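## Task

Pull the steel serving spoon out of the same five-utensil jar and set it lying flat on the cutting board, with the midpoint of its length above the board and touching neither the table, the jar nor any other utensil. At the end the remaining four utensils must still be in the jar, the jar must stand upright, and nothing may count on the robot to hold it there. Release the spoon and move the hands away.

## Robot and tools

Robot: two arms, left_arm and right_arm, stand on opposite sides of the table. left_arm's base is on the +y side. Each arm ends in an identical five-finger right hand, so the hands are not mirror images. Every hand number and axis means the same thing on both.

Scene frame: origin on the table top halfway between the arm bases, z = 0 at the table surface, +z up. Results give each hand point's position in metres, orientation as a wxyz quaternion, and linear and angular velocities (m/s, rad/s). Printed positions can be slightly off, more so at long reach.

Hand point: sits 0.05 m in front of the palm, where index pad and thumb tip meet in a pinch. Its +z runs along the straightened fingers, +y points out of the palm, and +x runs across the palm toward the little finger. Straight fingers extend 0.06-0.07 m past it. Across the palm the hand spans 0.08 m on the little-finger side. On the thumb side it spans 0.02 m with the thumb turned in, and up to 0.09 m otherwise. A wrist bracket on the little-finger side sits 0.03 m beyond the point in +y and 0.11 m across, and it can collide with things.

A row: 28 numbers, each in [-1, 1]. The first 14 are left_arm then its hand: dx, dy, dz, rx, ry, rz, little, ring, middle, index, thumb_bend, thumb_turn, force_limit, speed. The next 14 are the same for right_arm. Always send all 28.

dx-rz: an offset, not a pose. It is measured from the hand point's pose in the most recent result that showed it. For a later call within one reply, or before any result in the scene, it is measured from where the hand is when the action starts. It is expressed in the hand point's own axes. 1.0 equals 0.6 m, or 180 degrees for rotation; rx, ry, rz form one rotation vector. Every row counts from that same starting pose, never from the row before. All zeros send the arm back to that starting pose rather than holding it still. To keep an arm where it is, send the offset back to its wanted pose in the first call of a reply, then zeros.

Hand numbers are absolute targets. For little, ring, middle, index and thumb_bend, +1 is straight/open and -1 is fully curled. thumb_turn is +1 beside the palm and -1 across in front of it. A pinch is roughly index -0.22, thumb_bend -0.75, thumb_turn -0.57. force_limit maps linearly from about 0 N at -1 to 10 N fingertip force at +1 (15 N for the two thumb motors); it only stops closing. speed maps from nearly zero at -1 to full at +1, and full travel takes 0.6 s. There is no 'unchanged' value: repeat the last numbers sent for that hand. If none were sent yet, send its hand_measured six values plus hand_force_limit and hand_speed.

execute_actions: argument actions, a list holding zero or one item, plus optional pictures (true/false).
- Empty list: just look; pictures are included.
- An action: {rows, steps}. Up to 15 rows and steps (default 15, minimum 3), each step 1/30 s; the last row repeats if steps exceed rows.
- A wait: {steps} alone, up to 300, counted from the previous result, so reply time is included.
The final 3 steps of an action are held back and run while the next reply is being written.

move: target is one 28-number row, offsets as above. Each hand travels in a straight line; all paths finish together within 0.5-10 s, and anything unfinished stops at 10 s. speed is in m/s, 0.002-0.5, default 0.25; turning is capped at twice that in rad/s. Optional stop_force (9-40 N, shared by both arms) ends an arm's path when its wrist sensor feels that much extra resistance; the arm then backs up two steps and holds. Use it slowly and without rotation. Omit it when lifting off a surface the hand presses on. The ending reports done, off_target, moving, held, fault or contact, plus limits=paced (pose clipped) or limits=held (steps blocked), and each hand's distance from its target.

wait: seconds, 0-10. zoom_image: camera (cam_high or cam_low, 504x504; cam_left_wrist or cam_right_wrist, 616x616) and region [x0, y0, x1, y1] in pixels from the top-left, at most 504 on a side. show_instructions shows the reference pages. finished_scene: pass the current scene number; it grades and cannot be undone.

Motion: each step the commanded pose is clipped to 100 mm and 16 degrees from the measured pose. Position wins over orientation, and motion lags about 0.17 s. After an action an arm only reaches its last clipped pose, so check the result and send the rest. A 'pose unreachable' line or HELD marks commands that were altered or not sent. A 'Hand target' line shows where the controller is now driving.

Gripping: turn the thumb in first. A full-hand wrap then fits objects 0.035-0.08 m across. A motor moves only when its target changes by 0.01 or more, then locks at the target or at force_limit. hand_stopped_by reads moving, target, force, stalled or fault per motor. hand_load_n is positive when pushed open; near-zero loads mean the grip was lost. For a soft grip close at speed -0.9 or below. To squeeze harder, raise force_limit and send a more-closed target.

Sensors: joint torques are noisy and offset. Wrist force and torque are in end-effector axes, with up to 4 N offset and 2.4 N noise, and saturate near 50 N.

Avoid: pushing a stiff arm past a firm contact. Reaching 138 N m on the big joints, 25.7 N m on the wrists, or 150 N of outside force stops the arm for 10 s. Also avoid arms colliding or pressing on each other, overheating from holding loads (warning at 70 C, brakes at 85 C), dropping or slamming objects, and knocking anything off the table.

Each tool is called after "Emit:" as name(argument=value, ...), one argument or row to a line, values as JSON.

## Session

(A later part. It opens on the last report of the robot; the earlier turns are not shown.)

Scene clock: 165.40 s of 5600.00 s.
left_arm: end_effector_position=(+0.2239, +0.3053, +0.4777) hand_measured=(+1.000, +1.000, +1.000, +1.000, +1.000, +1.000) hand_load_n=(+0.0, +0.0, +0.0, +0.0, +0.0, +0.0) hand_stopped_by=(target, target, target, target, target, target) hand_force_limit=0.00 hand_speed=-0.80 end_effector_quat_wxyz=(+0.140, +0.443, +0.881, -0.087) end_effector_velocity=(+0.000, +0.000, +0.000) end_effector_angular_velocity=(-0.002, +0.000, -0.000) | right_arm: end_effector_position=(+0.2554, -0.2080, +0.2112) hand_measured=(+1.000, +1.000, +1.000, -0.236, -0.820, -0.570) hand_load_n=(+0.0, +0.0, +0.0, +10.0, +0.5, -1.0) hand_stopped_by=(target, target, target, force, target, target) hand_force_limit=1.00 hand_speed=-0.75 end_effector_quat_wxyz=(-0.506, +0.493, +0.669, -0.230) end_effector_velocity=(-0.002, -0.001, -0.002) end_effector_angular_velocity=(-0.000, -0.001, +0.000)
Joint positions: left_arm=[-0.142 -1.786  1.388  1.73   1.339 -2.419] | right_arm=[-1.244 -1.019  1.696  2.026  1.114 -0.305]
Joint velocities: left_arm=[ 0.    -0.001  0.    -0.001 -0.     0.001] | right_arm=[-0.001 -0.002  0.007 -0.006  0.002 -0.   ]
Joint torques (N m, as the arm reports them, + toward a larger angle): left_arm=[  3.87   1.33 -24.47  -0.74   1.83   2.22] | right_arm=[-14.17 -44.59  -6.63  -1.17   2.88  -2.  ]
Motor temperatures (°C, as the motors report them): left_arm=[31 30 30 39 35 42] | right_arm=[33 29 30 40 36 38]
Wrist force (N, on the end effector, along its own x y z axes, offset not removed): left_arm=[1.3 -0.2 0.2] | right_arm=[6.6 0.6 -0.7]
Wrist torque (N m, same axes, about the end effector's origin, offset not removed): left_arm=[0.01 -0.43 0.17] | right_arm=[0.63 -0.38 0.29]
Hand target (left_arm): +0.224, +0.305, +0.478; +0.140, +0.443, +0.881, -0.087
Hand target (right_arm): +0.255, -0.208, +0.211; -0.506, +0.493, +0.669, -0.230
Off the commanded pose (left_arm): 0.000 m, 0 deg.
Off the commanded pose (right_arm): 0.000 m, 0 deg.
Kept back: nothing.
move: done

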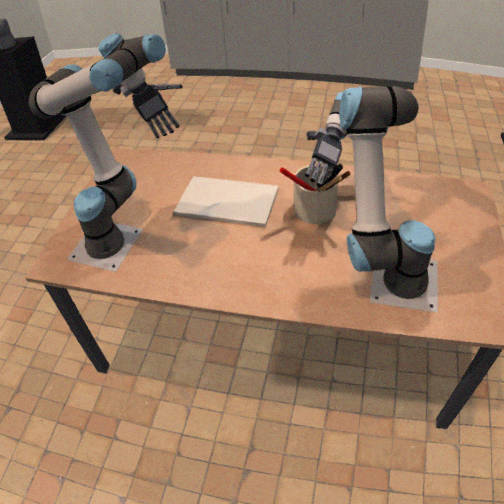

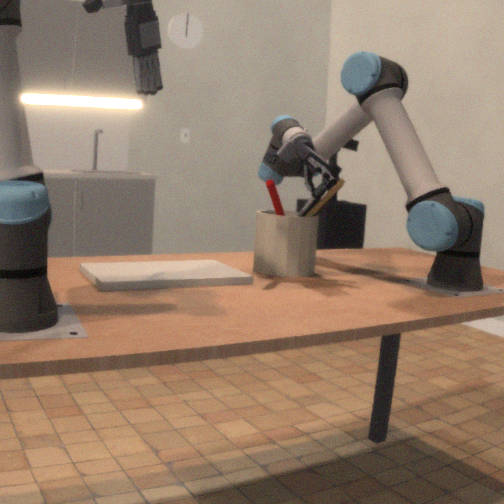

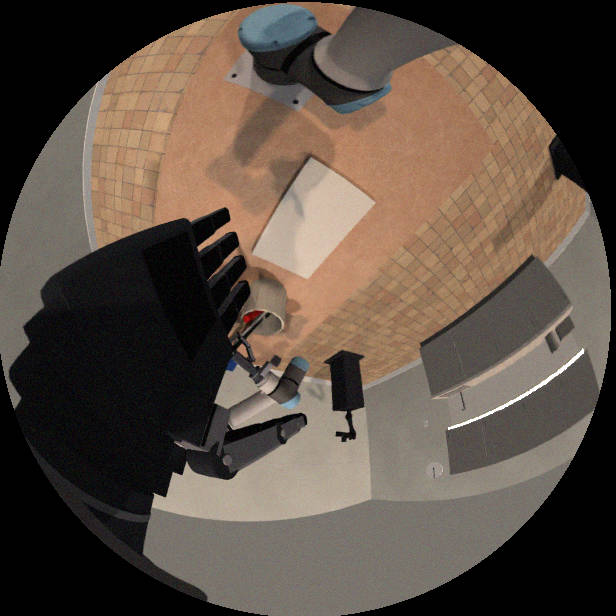

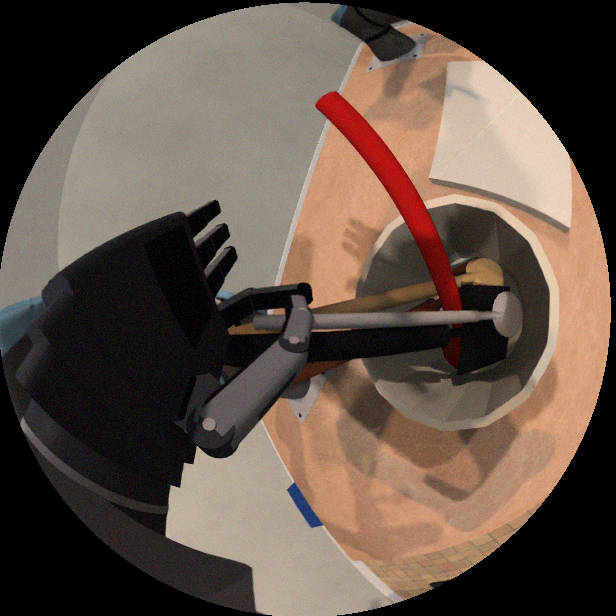

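Emit:
move(
  target=[0,0,0,0,0,0,1,1,1,1,1,1,0,-0.8, 0.003,-0.05,-0.003,0,0,0,1,1,1,-0.5,-0.82,-0.57,1.0,-0.3],
  speed=0.03,
)

Emit:
move(
  target=[0,0,0,0,0,0,1,1,1,1,1,1,0,-0.8, -0.003,0,0.003,0,0,0,1,1,1,0.35,-0.65,-0.57,1.0,-0.3],
  speed=0.02,
)

Emit:
move(
  target=[0,0,0,0,0,0,1,1,1,1,1,1,0,-0.8, 0,0.048,0,0,0,0,1,1,1,0.35,-0.65,-0.57,1.0,-0.3],
  speed=0.012,
  stop_force=9,
)

Emit:
zoom_image(
  camera="cam_right_wrist",
  region=[200,200,440,440],
)

Emit:
execute_actions(
  actions=[
    {"rows":[[0,0,0,0,0,0,1,1,1,1,1,1,0,-0.8, 0,0,0,0,0,0,1,1,1,-0.5,-0.82,-0.57,1.0,-0.75]],"steps":15},
  ],
  pictures=false,
)

Emit:
wait(
  seconds=2,
)

Emit:
zoom_image(
  camera="cam_right_wrist",
  region=[200,200,440,440],
)

Emit:
zoom_image(
  camera="cam_low",
  region=[250,100,390,240],
)

Scene clock: 167.07 s of 5600.00 s.
left_arm: end_effector_position=(+0.2239, +0.3053, +0.4777) hand_measured=(+1.000, +1.000, +1.000, +1.000, +1.000, +1.000) hand_load_n=(+0.0, +0.0, +0.0, +0.0, +0.0, +0.0) hand_stopped_by=(target, target, target, target, target, target) hand_force_limit=0.00 hand_speed=-0.80 end_effector_quat_wxyz=(+0.140, +0.443, +0.881, -0.087) end_effector_velocity=(-0.000, -0.000, -0.000) end_effector_angular_velocity=(+0.000, -0.001, -0.001) | right_arm: end_effector_position=(+0.2443, -0.2189, +0.2366) hand_measured=(+1.000, +1.000, +1.000, -0.236, -0.820, -0.570) hand_load_n=(+0.0, +0.0, +0.0, +10.0, +1.0, -0.5) hand_stopped_by=(target, target, target, force, target, target) hand_force_limit=1.00 hand_speed=-0.30 end_effector_quat_wxyz=(-0.506, +0.493, +0.669, -0.230) end_effector_velocity=(-0.001, -0.000, +0.002) end_effector_angular_velocity=(+0.001, -0.000, -0.001)
Joint positions: left_arm=[-0.142 -1.786  1.388  1.73   1.339 -2.419] | right_arm=[-1.26  -1.086  1.727  2.065  1.128 -0.312]
Joint velocities: left_arm=[-0.001  0.001 -0.    -0.    -0.     0.001] | right_arm=[-0.001 -0.006  0.002  0.004 -0.    -0.   ]
Joint torques (N m, as the arm reports them, + toward a larger angle): left_arm=[  3.8    1.76 -24.23  -0.74   1.79   2.32] | right_arm=[-13.69 -42.66  -4.41   5.12   1.68  -2.28]
Motor temperatures (°C, as the motors report them): left_arm=[31 30 30 39 35 42] | right_arm=[33 29 30 40 36 38]
Wrist force (N, on the end effector, along its own x y z axes, offset not removed): left_arm=[0.4 -0.8 0.6] | right_arm=[2.1 2.6 2.3]
Wrist torque (N m, same axes, about the end effector's origin, offset not removed): left_arm=[-0.18 -0.38 0.11] | right_arm=[0.41 -0.39 0.07]
Hand target (left_arm): +0.224, +0.305, +0.478; +0.140, +0.443, +0.881, -0.087
Hand target (right_arm): +0.244, -0.219, +0.237; -0.506, +0.493, +0.669, -0.230
Off the commanded pose (left_arm): 0.000 m, 0 deg.
Off the commanded pose (right_arm): 0.000 m, 0 deg.
Kept back: nothing.
move: done

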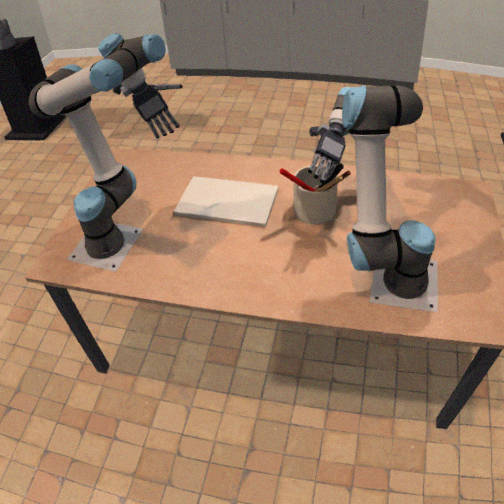

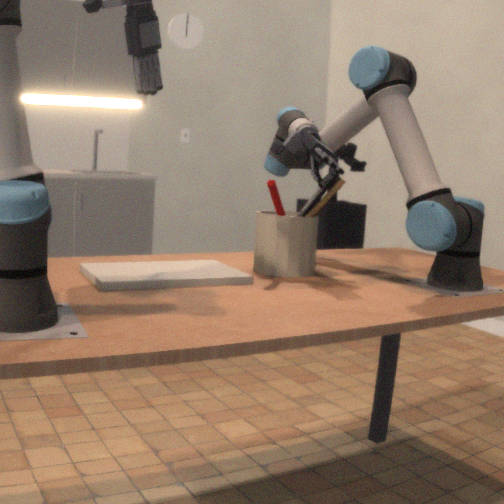

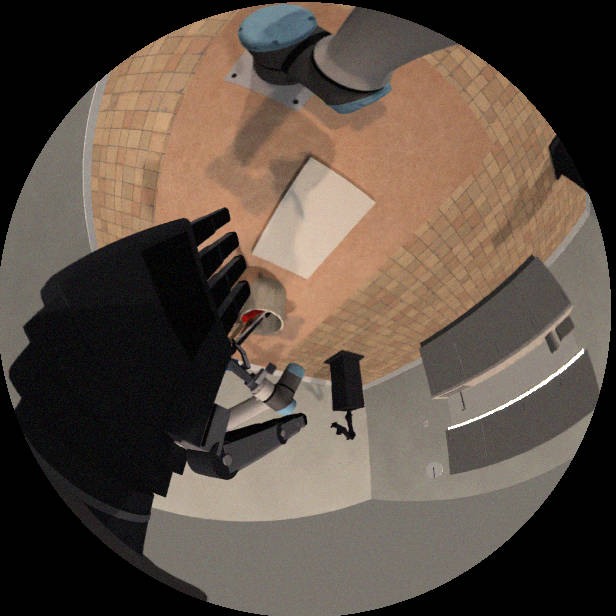

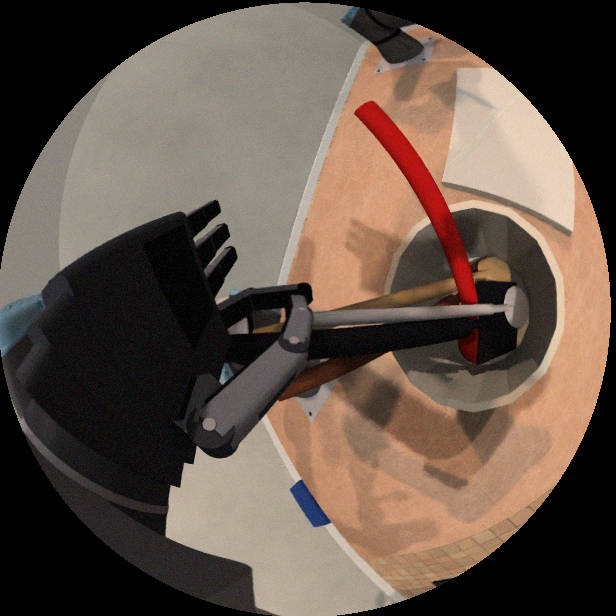

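Scene clock: 167.87 s of 5600.00 s.
left_arm: end_effector_position=(+0.2239, +0.3053, +0.4777) hand_measured=(+1.000, +1.000, +1.000, +1.000, +1.000, +1.000) hand_load_n=(+0.0, +0.0, +0.0, +0.0, +0.0, +0.0) hand_stopped_by=(target, target, target, target, target, target) hand_force_limit=0.00 hand_speed=-0.80 end_effector_quat_wxyz=(+0.140, +0.443, +0.881, -0.087) end_effector_velocity=(+0.000, +0.000, -0.000) end_effector_angular_velocity=(-0.000, +0.001, +0.002) | right_arm: end_effector_position=(+0.2427, -0.2201, +0.2351) hand_measured=(+1.000, +1.000, +1.000, +0.350, -0.652, -0.570) hand_load_n=(+0.0, +0.0, +0.0, +0.0, -1.0, -3.5) hand_stopped_by=(target, target, target, target, target, target) hand_force_limit=1.00 hand_speed=-0.30 end_effector_quat_wxyz=(-0.506, +0.493, +0.669, -0.230) end_effector_velocity=(-0.000, -0.000, -0.000) end_effector_angular_velocity=(+0.001, +0.000, -0.001)
Joint positions: left_arm=[-0.142 -1.786  1.388  1.73   1.339 -2.419] | right_arm=[-1.261 -1.088  1.734  2.06   1.129 -0.313]
Joint velocities: left_arm=[ 0.001  0.     0.    -0.001  0.    -0.001] | right_arm=[-0.001 -0.     0.002 -0.002 -0.    -0.001]
Joint torques (N m, as the arm reports them, + toward a larger angle): left_arm=[  3.68   1.75 -23.91  -0.64   1.8    2.38] | right_arm=[-12.87 -42.09  -4.06  -0.87   3.18  -1.99]
Motor temperatures (°C, as the motors report them): left_arm=[31 30 30 39 35 42] | right_arm=[33 29 30 40 36 38]
Wrist force (N, on the end effector, along its own x y z axes, offset not removed): left_arm=[-1.3 -0.5 0.7] | right_arm=[7.0 0.7 -0.1]
Wrist torque (N m, same axes, about the end effector's origin, offset not removed): left_arm=[-0.05 -0.16 0.01] | right_arm=[0.28 -0.63 0.19]
Hand target (left_arm): +0.224, +0.305, +0.478; +0.140, +0.443, +0.881, -0.087
Hand target (right_arm): +0.243, -0.220, +0.235; -0.506, +0.493, +0.669, -0.230
Off the commanded pose (left_arm): 0.000 m, 0 deg.
Off the commanded pose (right_arm): 0.000 m, 0 deg.
Kept back: nothing.
move: done

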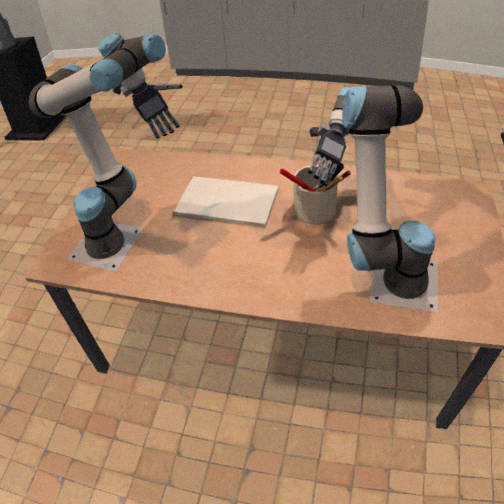

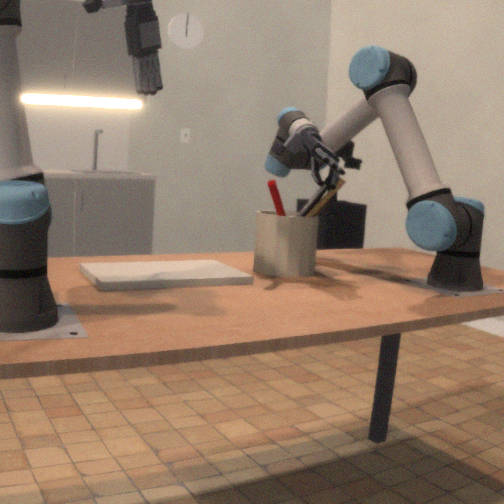

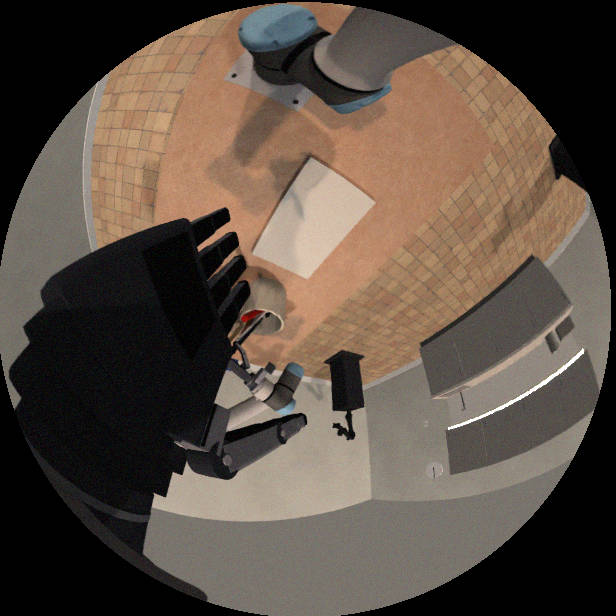

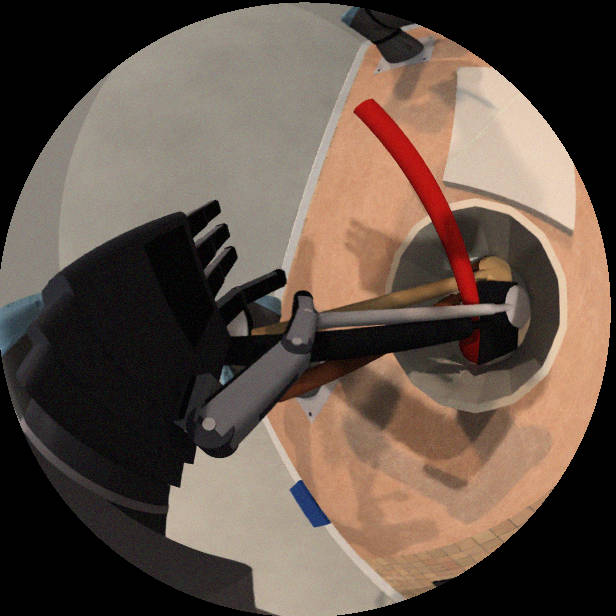

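Scene clock: 170.53 s of 5600.00 s.
left_arm: end_effector_position=(+0.2239, +0.3053, +0.4777) hand_measured=(+1.000, +1.000, +1.000, +1.000, +1.000, +1.000) hand_load_n=(+0.0, +0.0, +0.0, +0.0, +0.0, +0.0) hand_stopped_by=(target, target, target, target, target, target) hand_force_limit=0.00 hand_speed=-0.80 end_effector_quat_wxyz=(+0.140, +0.443, +0.881, -0.087) end_effector_velocity=(-0.000, +0.000, -0.000) end_effector_angular_velocity=(-0.000, +0.001, +0.000) | right_arm: end_effector_position=(+0.2549, -0.2085, +0.2122) hand_measured=(+1.000, +1.000, +1.000, +0.350, -0.650, -0.570) hand_load_n=(+0.0, +0.0, +0.0, +0.0, +0.0, +0.0) hand_stopped_by=(target, target, target, target, target, target) hand_force_limit=1.00 hand_speed=-0.30 end_effector_quat_wxyz=(-0.506, +0.493, +0.669, -0.230) end_effector_velocity=(+0.002, +0.001, -0.002) end_effector_angular_velocity=(-0.000, -0.001, -0.002)
Joint positions: left_arm=[-0.142 -1.786  1.388  1.73   1.339 -2.419] | right_arm=[-1.245 -1.022  1.698  2.027  1.114 -0.305]
Joint velocities: left_arm=[-0.    -0.     0.    -0.     0.001 -0.001] | right_arm=[-0.     0.006 -0.004 -0.003 -0.001  0.001]
Joint torques (N m, as the arm reports them, + toward a larger angle): left_arm=[  3.49   1.9  -24.24  -0.76   1.82   2.26] | right_arm=[ 13.53 -25.58 -25.32   0.08  -2.25   2.26]
Motor temperatures (°C, as the motors report them): left_arm=[31 30 30 39 35 42] | right_arm=[33 29 30 40 36 38]
Wrist force (N, on the end effector, along its own x y z axes, offset not removed): left_arm=[-0.7 -2.1 -0.5] | right_arm=[1.3 0.7 3.5]
Wrist torque (N m, same axes, about the end effector's origin, offset not removed): left_arm=[-0.26 -0.13 0.01] | right_arm=[0.08 -0.53 0.08]
Hand target (left_arm): +0.224, +0.305, +0.478; +0.140, +0.443, +0.881, -0.087
Hand target (right_arm): +0.255, -0.208, +0.212; -0.506, +0.493, +0.669, -0.230
Off the commanded pose (left_arm): 0.000 m, 0 deg.
Off the commanded pose (right_arm): 0.000 m, 0 deg.
Kept back: nothing.
move: done

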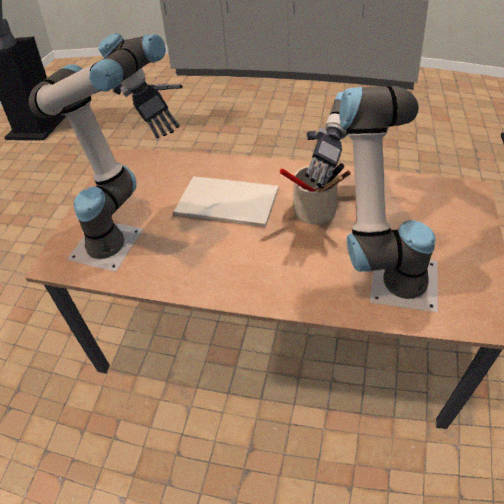

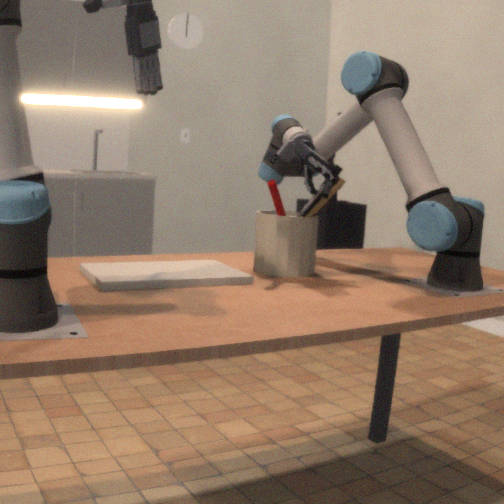

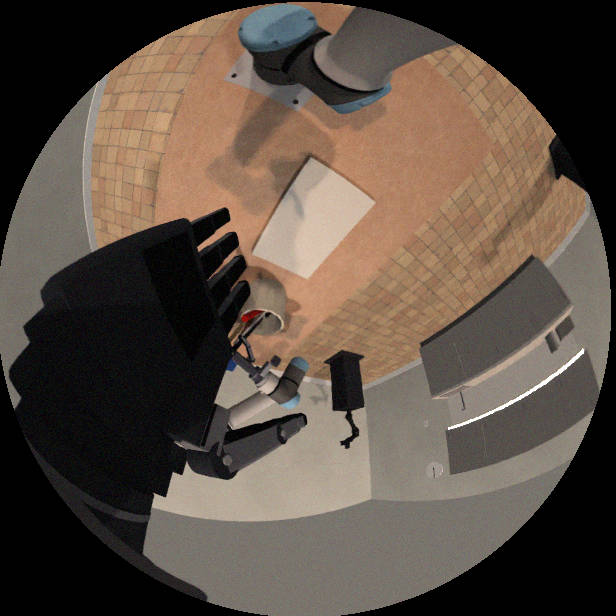

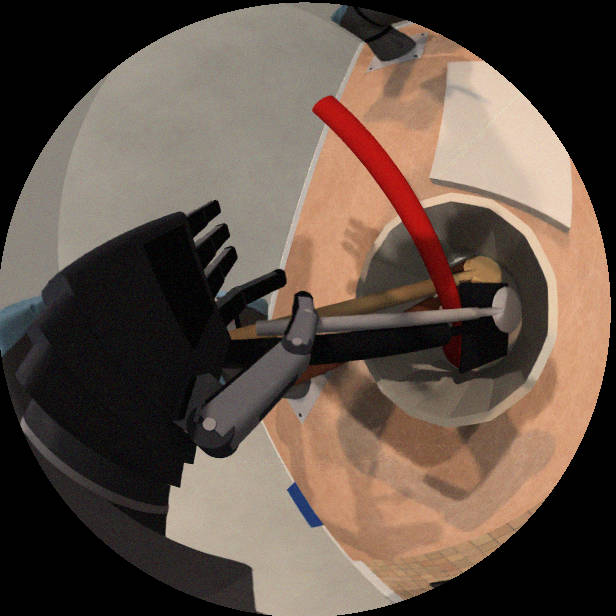

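Region (200, 200, 440, 440) of cam_right_wrist's 616x616 image, scaled by 2.100, with more detail than that image has.

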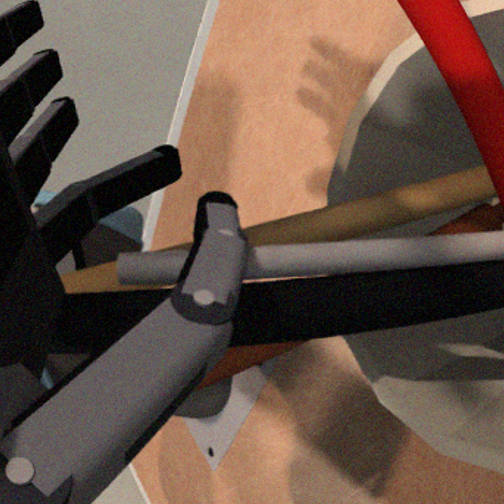

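Scene clock: 170.93 s of 5600.00 s.
left_arm: end_effector_position=(+0.2239, +0.3053, +0.4777) hand_measured=(+1.000, +1.000, +1.000, +1.000, +1.000, +1.000) hand_load_n=(+0.0, +0.0, +0.0, +0.0, +0.0, +0.0) hand_stopped_by=(target, target, target, target, target, target) hand_force_limit=0.00 hand_speed=-0.80 end_effector_quat_wxyz=(+0.140, +0.443, +0.881, -0.087) end_effector_velocity=(-0.000, -0.001, -0.000) end_effector_angular_velocity=(-0.000, +0.001, -0.000) | right_arm: end_effector_position=(+0.2549, -0.2085, +0.2121) hand_measured=(+1.000, +1.000, +1.000, +0.226, -0.728, -0.570) hand_load_n=(+0.0, +0.0, +0.0, +0.0, +0.0, +0.0) hand_stopped_by=(target, target, target, moving, moving, target) hand_force_limit=1.00 hand_speed=-0.75 end_effector_quat_wxyz=(-0.506, +0.493, +0.669, -0.230) end_effector_velocity=(-0.000, -0.000, +0.000) end_effector_angular_velocity=(-0.001, -0.001, -0.000)
Joint positions: left_arm=[-0.142 -1.786  1.388  1.73   1.339 -2.419] | right_arm=[-1.245 -1.022  1.697  2.027  1.114 -0.305]
Joint velocities: left_arm=[-0.     0.001 -0.    -0.001  0.001 -0.   ] | right_arm=[-0.    -0.002  0.    -0.     0.001  0.001]
Joint torques (N m, as the arm reports them, + toward a larger angle): left_arm=[  3.46   1.34 -24.06  -0.66   1.92   2.29] | right_arm=[  8.81 -46.   -11.3    2.07  -0.82   1.71]
Motor temperatures (°C, as the motors report them): left_arm=[31 30 30 39 35 42] | right_arm=[33 29 30 40 36 38]
Wrist force (N, on the end effector, along its own x y z axes, offset not removed): left_arm=[0.1 0.4 1.3] | right_arm=[2.0 2.5 3.1]
Wrist torque (N m, same axes, about the end effector's origin, offset not removed): left_arm=[0.09 -0.33 0.08] | right_arm=[0.41 -0.56 0.12]
Steps of this call (steps 1 to 12: the first 12 steps of this action). Readings (end_effector_position | what the end effector reports):
1: left_arm (+0.2239, +0.3053, +0.4777) | right_arm (+0.2549, -0.2085, +0.2121) | left_arm hand_measured=(+1.000, +1.000, +1.000, +1.000, +1.000, +1.000) hand_load_n=(+0.0, +0.0, +0.0, +0.0, +0.0, +0.0) hand_stopped_by=(target, target, target, target, target, target) hand_force_limit=0.00 hand_speed=-0.80 | right_arm hand_measured=(+1.000, +1.000, +1.000, +0.350, -0.650, -0.570) hand_load_n=(+0.0, +0.0, +0.0, +0.0, +0.0, +0.0) hand_stopped_by=(target, target, target, moving, moving, target) hand_force_limit=1.00 hand_speed=-0.75
2: left_arm (+0.2239, +0.3053, +0.4777) | right_arm (+0.2549, -0.2085, +0.2121) | left_arm hand_measured=(+1.000, +1.000, +1.000, +1.000, +1.000, +1.000) hand_load_n=(+0.0, +0.0, +0.0, +0.0, +0.0, +0.0) hand_stopped_by=(target, target, target, target, target, target) hand_force_limit=0.00 hand_speed=-0.80 | right_arm hand_measured=(+1.000, +1.000, +1.000, +0.350, -0.650, -0.570) hand_load_n=(+0.0, +0.0, +0.0, +0.0, +0.0, +0.0) hand_stopped_by=(target, target, target, moving, moving, target) hand_force_limit=1.00 hand_speed=-0.75
4: left_arm (+0.2239, +0.3053, +0.4777) | right_arm (+0.2549, -0.2085, +0.2121) | left_arm hand_measured=(+1.000, +1.000, +1.000, +1.000, +1.000, +1.000) hand_load_n=(+0.0, +0.0, +0.0, +0.0, +0.0, +0.0) hand_stopped_by=(target, target, target, target, target, target) hand_force_limit=0.00 hand_speed=-0.80 | right_arm hand_measured=(+1.000, +1.000, +1.000, +0.338, -0.658, -0.570) hand_load_n=(+0.0, +0.0, +0.0, +0.0, +0.0, +0.0) hand_stopped_by=(target, target, target, moving, moving, target) hand_force_limit=1.00 hand_speed=-0.75
8: left_arm (+0.2239, +0.3053, +0.4777) | right_arm (+0.2549, -0.2085, +0.2121) | left_arm hand_measured=(+1.000, +1.000, +1.000, +1.000, +1.000, +1.000) hand_load_n=(+0.0, +0.0, +0.0, +0.0, +0.0, +0.0) hand_stopped_by=(target, target, target, target, target, target) hand_force_limit=0.00 hand_speed=-0.80 | right_arm hand_measured=(+1.000, +1.000, +1.000, +0.282, -0.694, -0.570) hand_load_n=(+0.0, +0.0, +0.0, +0.0, +0.0, +0.0) hand_stopped_by=(target, target, target, moving, moving, target) hand_force_limit=1.00 hand_speed=-0.75
12: the state above

Scene clock: 173.03 s of 5600.00 s.
left_arm: end_effector_position=(+0.2239, +0.3053, +0.4777) hand_measured=(+1.000, +1.000, +1.000, +1.000, +1.000, +1.000) hand_load_n=(+0.0, +0.0, +0.0, +0.0, +0.0, +0.0) hand_stopped_by=(target, target, target, target, target, target) hand_force_limit=0.00 hand_speed=-0.80 end_effector_quat_wxyz=(+0.140, +0.443, +0.881, -0.087) end_effector_velocity=(-0.000, -0.000, +0.000) end_effector_angular_velocity=(-0.001, +0.001, -0.002) | right_arm: end_effector_position=(+0.2549, -0.2085, +0.2122) hand_measured=(+1.000, +1.000, +1.000, -0.236, -0.820, -0.570) hand_load_n=(+0.0, +0.0, +0.0, +10.0, +1.0, -0.5) hand_stopped_by=(target, target, target, force, target, target) hand_force_limit=1.00 hand_speed=-0.75 end_effector_quat_wxyz=(-0.506, +0.493, +0.669, -0.230) end_effector_velocity=(-0.000, -0.000, -0.000) end_effector_angular_velocity=(-0.001, +0.000, +0.000)
Joint positions: left_arm=[-0.142 -1.786  1.388  1.73   1.339 -2.419] | right_arm=[-1.245 -1.022  1.698  2.027  1.114 -0.305]
Joint velocities: left_arm=[-0.001 -0.001 -0.001 -0.     0.001  0.001] | right_arm=[ 0.    -0.     0.     0.     0.     0.001]
Joint torques (N m, as the arm reports them, + toward a larger angle): left_arm=[  3.88   1.87 -24.23  -0.77   1.88   2.4 ] | right_arm=[-13.13 -44.2   -4.8    5.06   1.71  -1.96]
Motor temperatures (°C, as the motors report them): left_arm=[31 30 30 39 35 42] | right_arm=[33 29 30 40 36 38]
Wrist force (N, on the end effector, along its own x y z axes, offset not removed): left_arm=[0.0 -1.6 0.0] | right_arm=[2.7 1.5 1.8]
Wrist torque (N m, same axes, about the end effector's origin, offset not removed): left_arm=[-0.14 -0.20 0.10] | right_arm=[0.31 -0.61 0.08]
Hand target (left_arm): +0.224, +0.305, +0.478; +0.140, +0.443, +0.881, -0.087
Hand target (right_arm): +0.255, -0.209, +0.212; -0.506, +0.493, +0.669, -0.230
Off the commanded pose (left_arm): 0.000 m, 0 deg.
Off the commanded pose (right_arm): 0.000 m, 0 deg.
Kept back: nothing.
Steps of this call (steps 1 to 3: the last 3 steps of your previous action; steps 4 to 63: nothing new was sent). Readings (end_effector_position | what the end effector reports):
1: left_arm (+0.2239, +0.3053, +0.4777) | right_arm (+0.2549, -0.2085, +0.2121) | left_arm hand_measured=(+1.000, +1.000, +1.000, +1.000, +1.000, +1.000) hand_load_n=(+0.0, +0.0, +0.0, +0.0, +0.0, +0.0) hand_stopped_by=(target, target, target, target, target, target) hand_force_limit=0.00 hand_speed=-0.80 | right_arm hand_measured=(+1.000, +1.000, +1.000, +0.212, -0.738, -0.570) hand_load_n=(+0.0, +0.0, +0.0, +0.0, +0.0, +0.0) hand_stopped_by=(target, target, target, moving, moving, target) hand_force_limit=1.00 hand_speed=-0.75
2: left_arm (+0.2239, +0.3053, +0.4777) | right_arm (+0.2549, -0.2085, +0.2121) | left_arm hand_measured=(+1.000, +1.000, +1.000, +1.000, +1.000, +1.000) hand_load_n=(+0.0, +0.0, +0.0, +0.0, +0.0, +0.0) hand_stopped_by=(target, target, target, target, target, target) hand_force_limit=0.00 hand_speed=-0.80 | right_arm hand_measured=(+1.000, +1.000, +1.000, +0.198, -0.746, -0.570) hand_load_n=(+0.0, +0.0, +0.0, +0.0, +0.0, +0.0) hand_stopped_by=(target, target, target, moving, moving, target) hand_force_limit=1.00 hand_speed=-0.75
4: left_arm (+0.2239, +0.3053, +0.4777) | right_arm (+0.2549, -0.2085, +0.2122) | left_arm hand_measured=(+1.000, +1.000, +1.000, +1.000, +1.000, +1.000) hand_load_n=(+0.0, +0.0, +0.0, +0.0, +0.0, +0.0) hand_stopped_by=(target, target, target, target, target, target) hand_force_limit=0.00 hand_speed=-0.80 | right_arm hand_measured=(+1.000, +1.000, +1.000, +0.170, -0.764, -0.570) hand_load_n=(+0.0, +0.0, +0.0, +0.0, +0.0, +0.0) hand_stopped_by=(target, target, target, moving, moving, target) hand_force_limit=1.00 hand_speed=-0.75
8: left_arm (+0.2239, +0.3053, +0.4777) | right_arm (+0.2549, -0.2085, +0.2122) | left_arm hand_measured=(+1.000, +1.000, +1.000, +1.000, +1.000, +1.000) hand_load_n=(+0.0, +0.0, +0.0, +0.0, +0.0, +0.0) hand_stopped_by=(target, target, target, target, target, target) hand_force_limit=0.00 hand_speed=-0.80 | right_arm hand_measured=(+1.000, +1.000, +1.000, +0.116, -0.800, -0.570) hand_load_n=(+0.0, +0.0, +0.0, +0.0, +0.0, +0.0) hand_stopped_by=(target, target, target, moving, moving, target) hand_force_limit=1.00 hand_speed=-0.75
63: the state above

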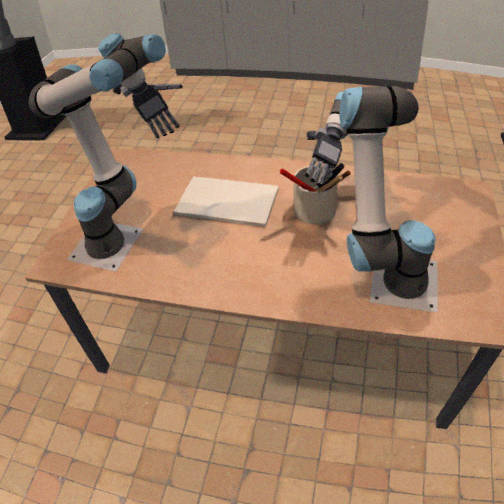

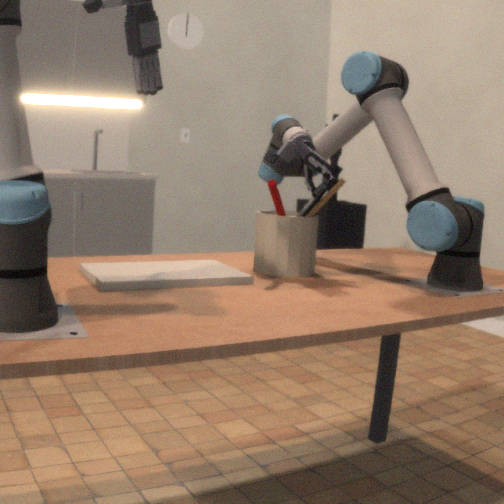

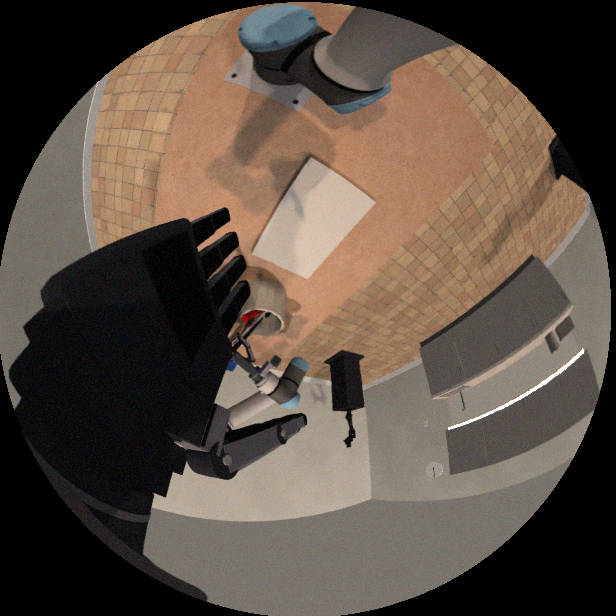

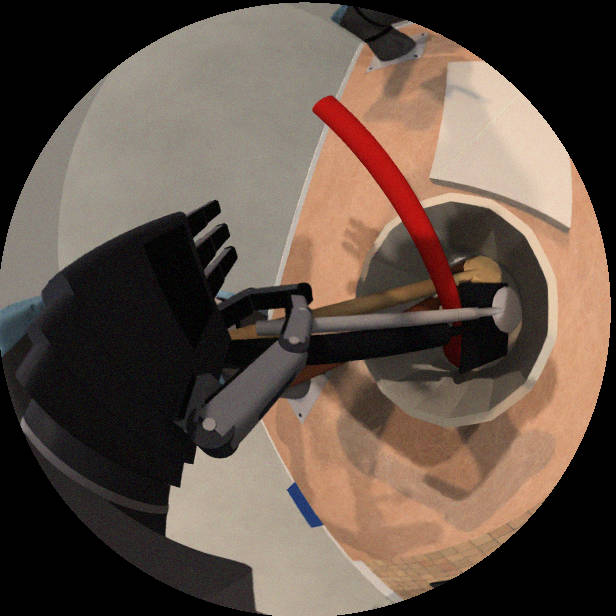

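Region (200, 200, 440, 440) of cam_right_wrist's 616x616 image, scaled by 2.100, with more detail than that image has.

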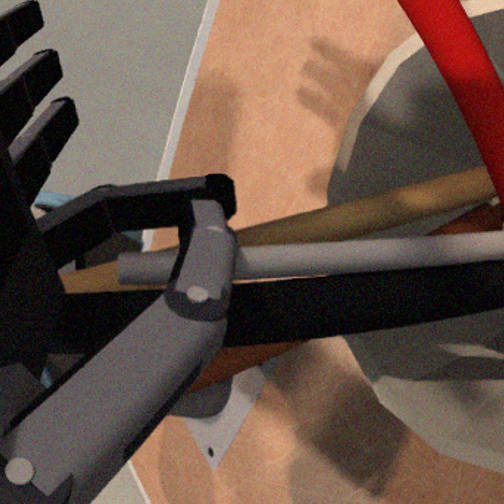

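Region (250, 100, 390, 240) of cam_low's 504x504 image, scaled by 3.600, with more detail than that image has.

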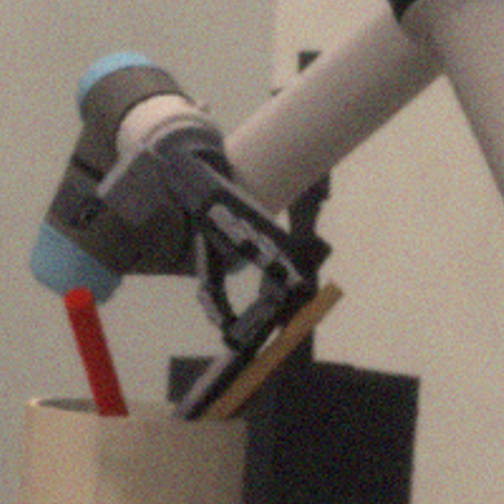

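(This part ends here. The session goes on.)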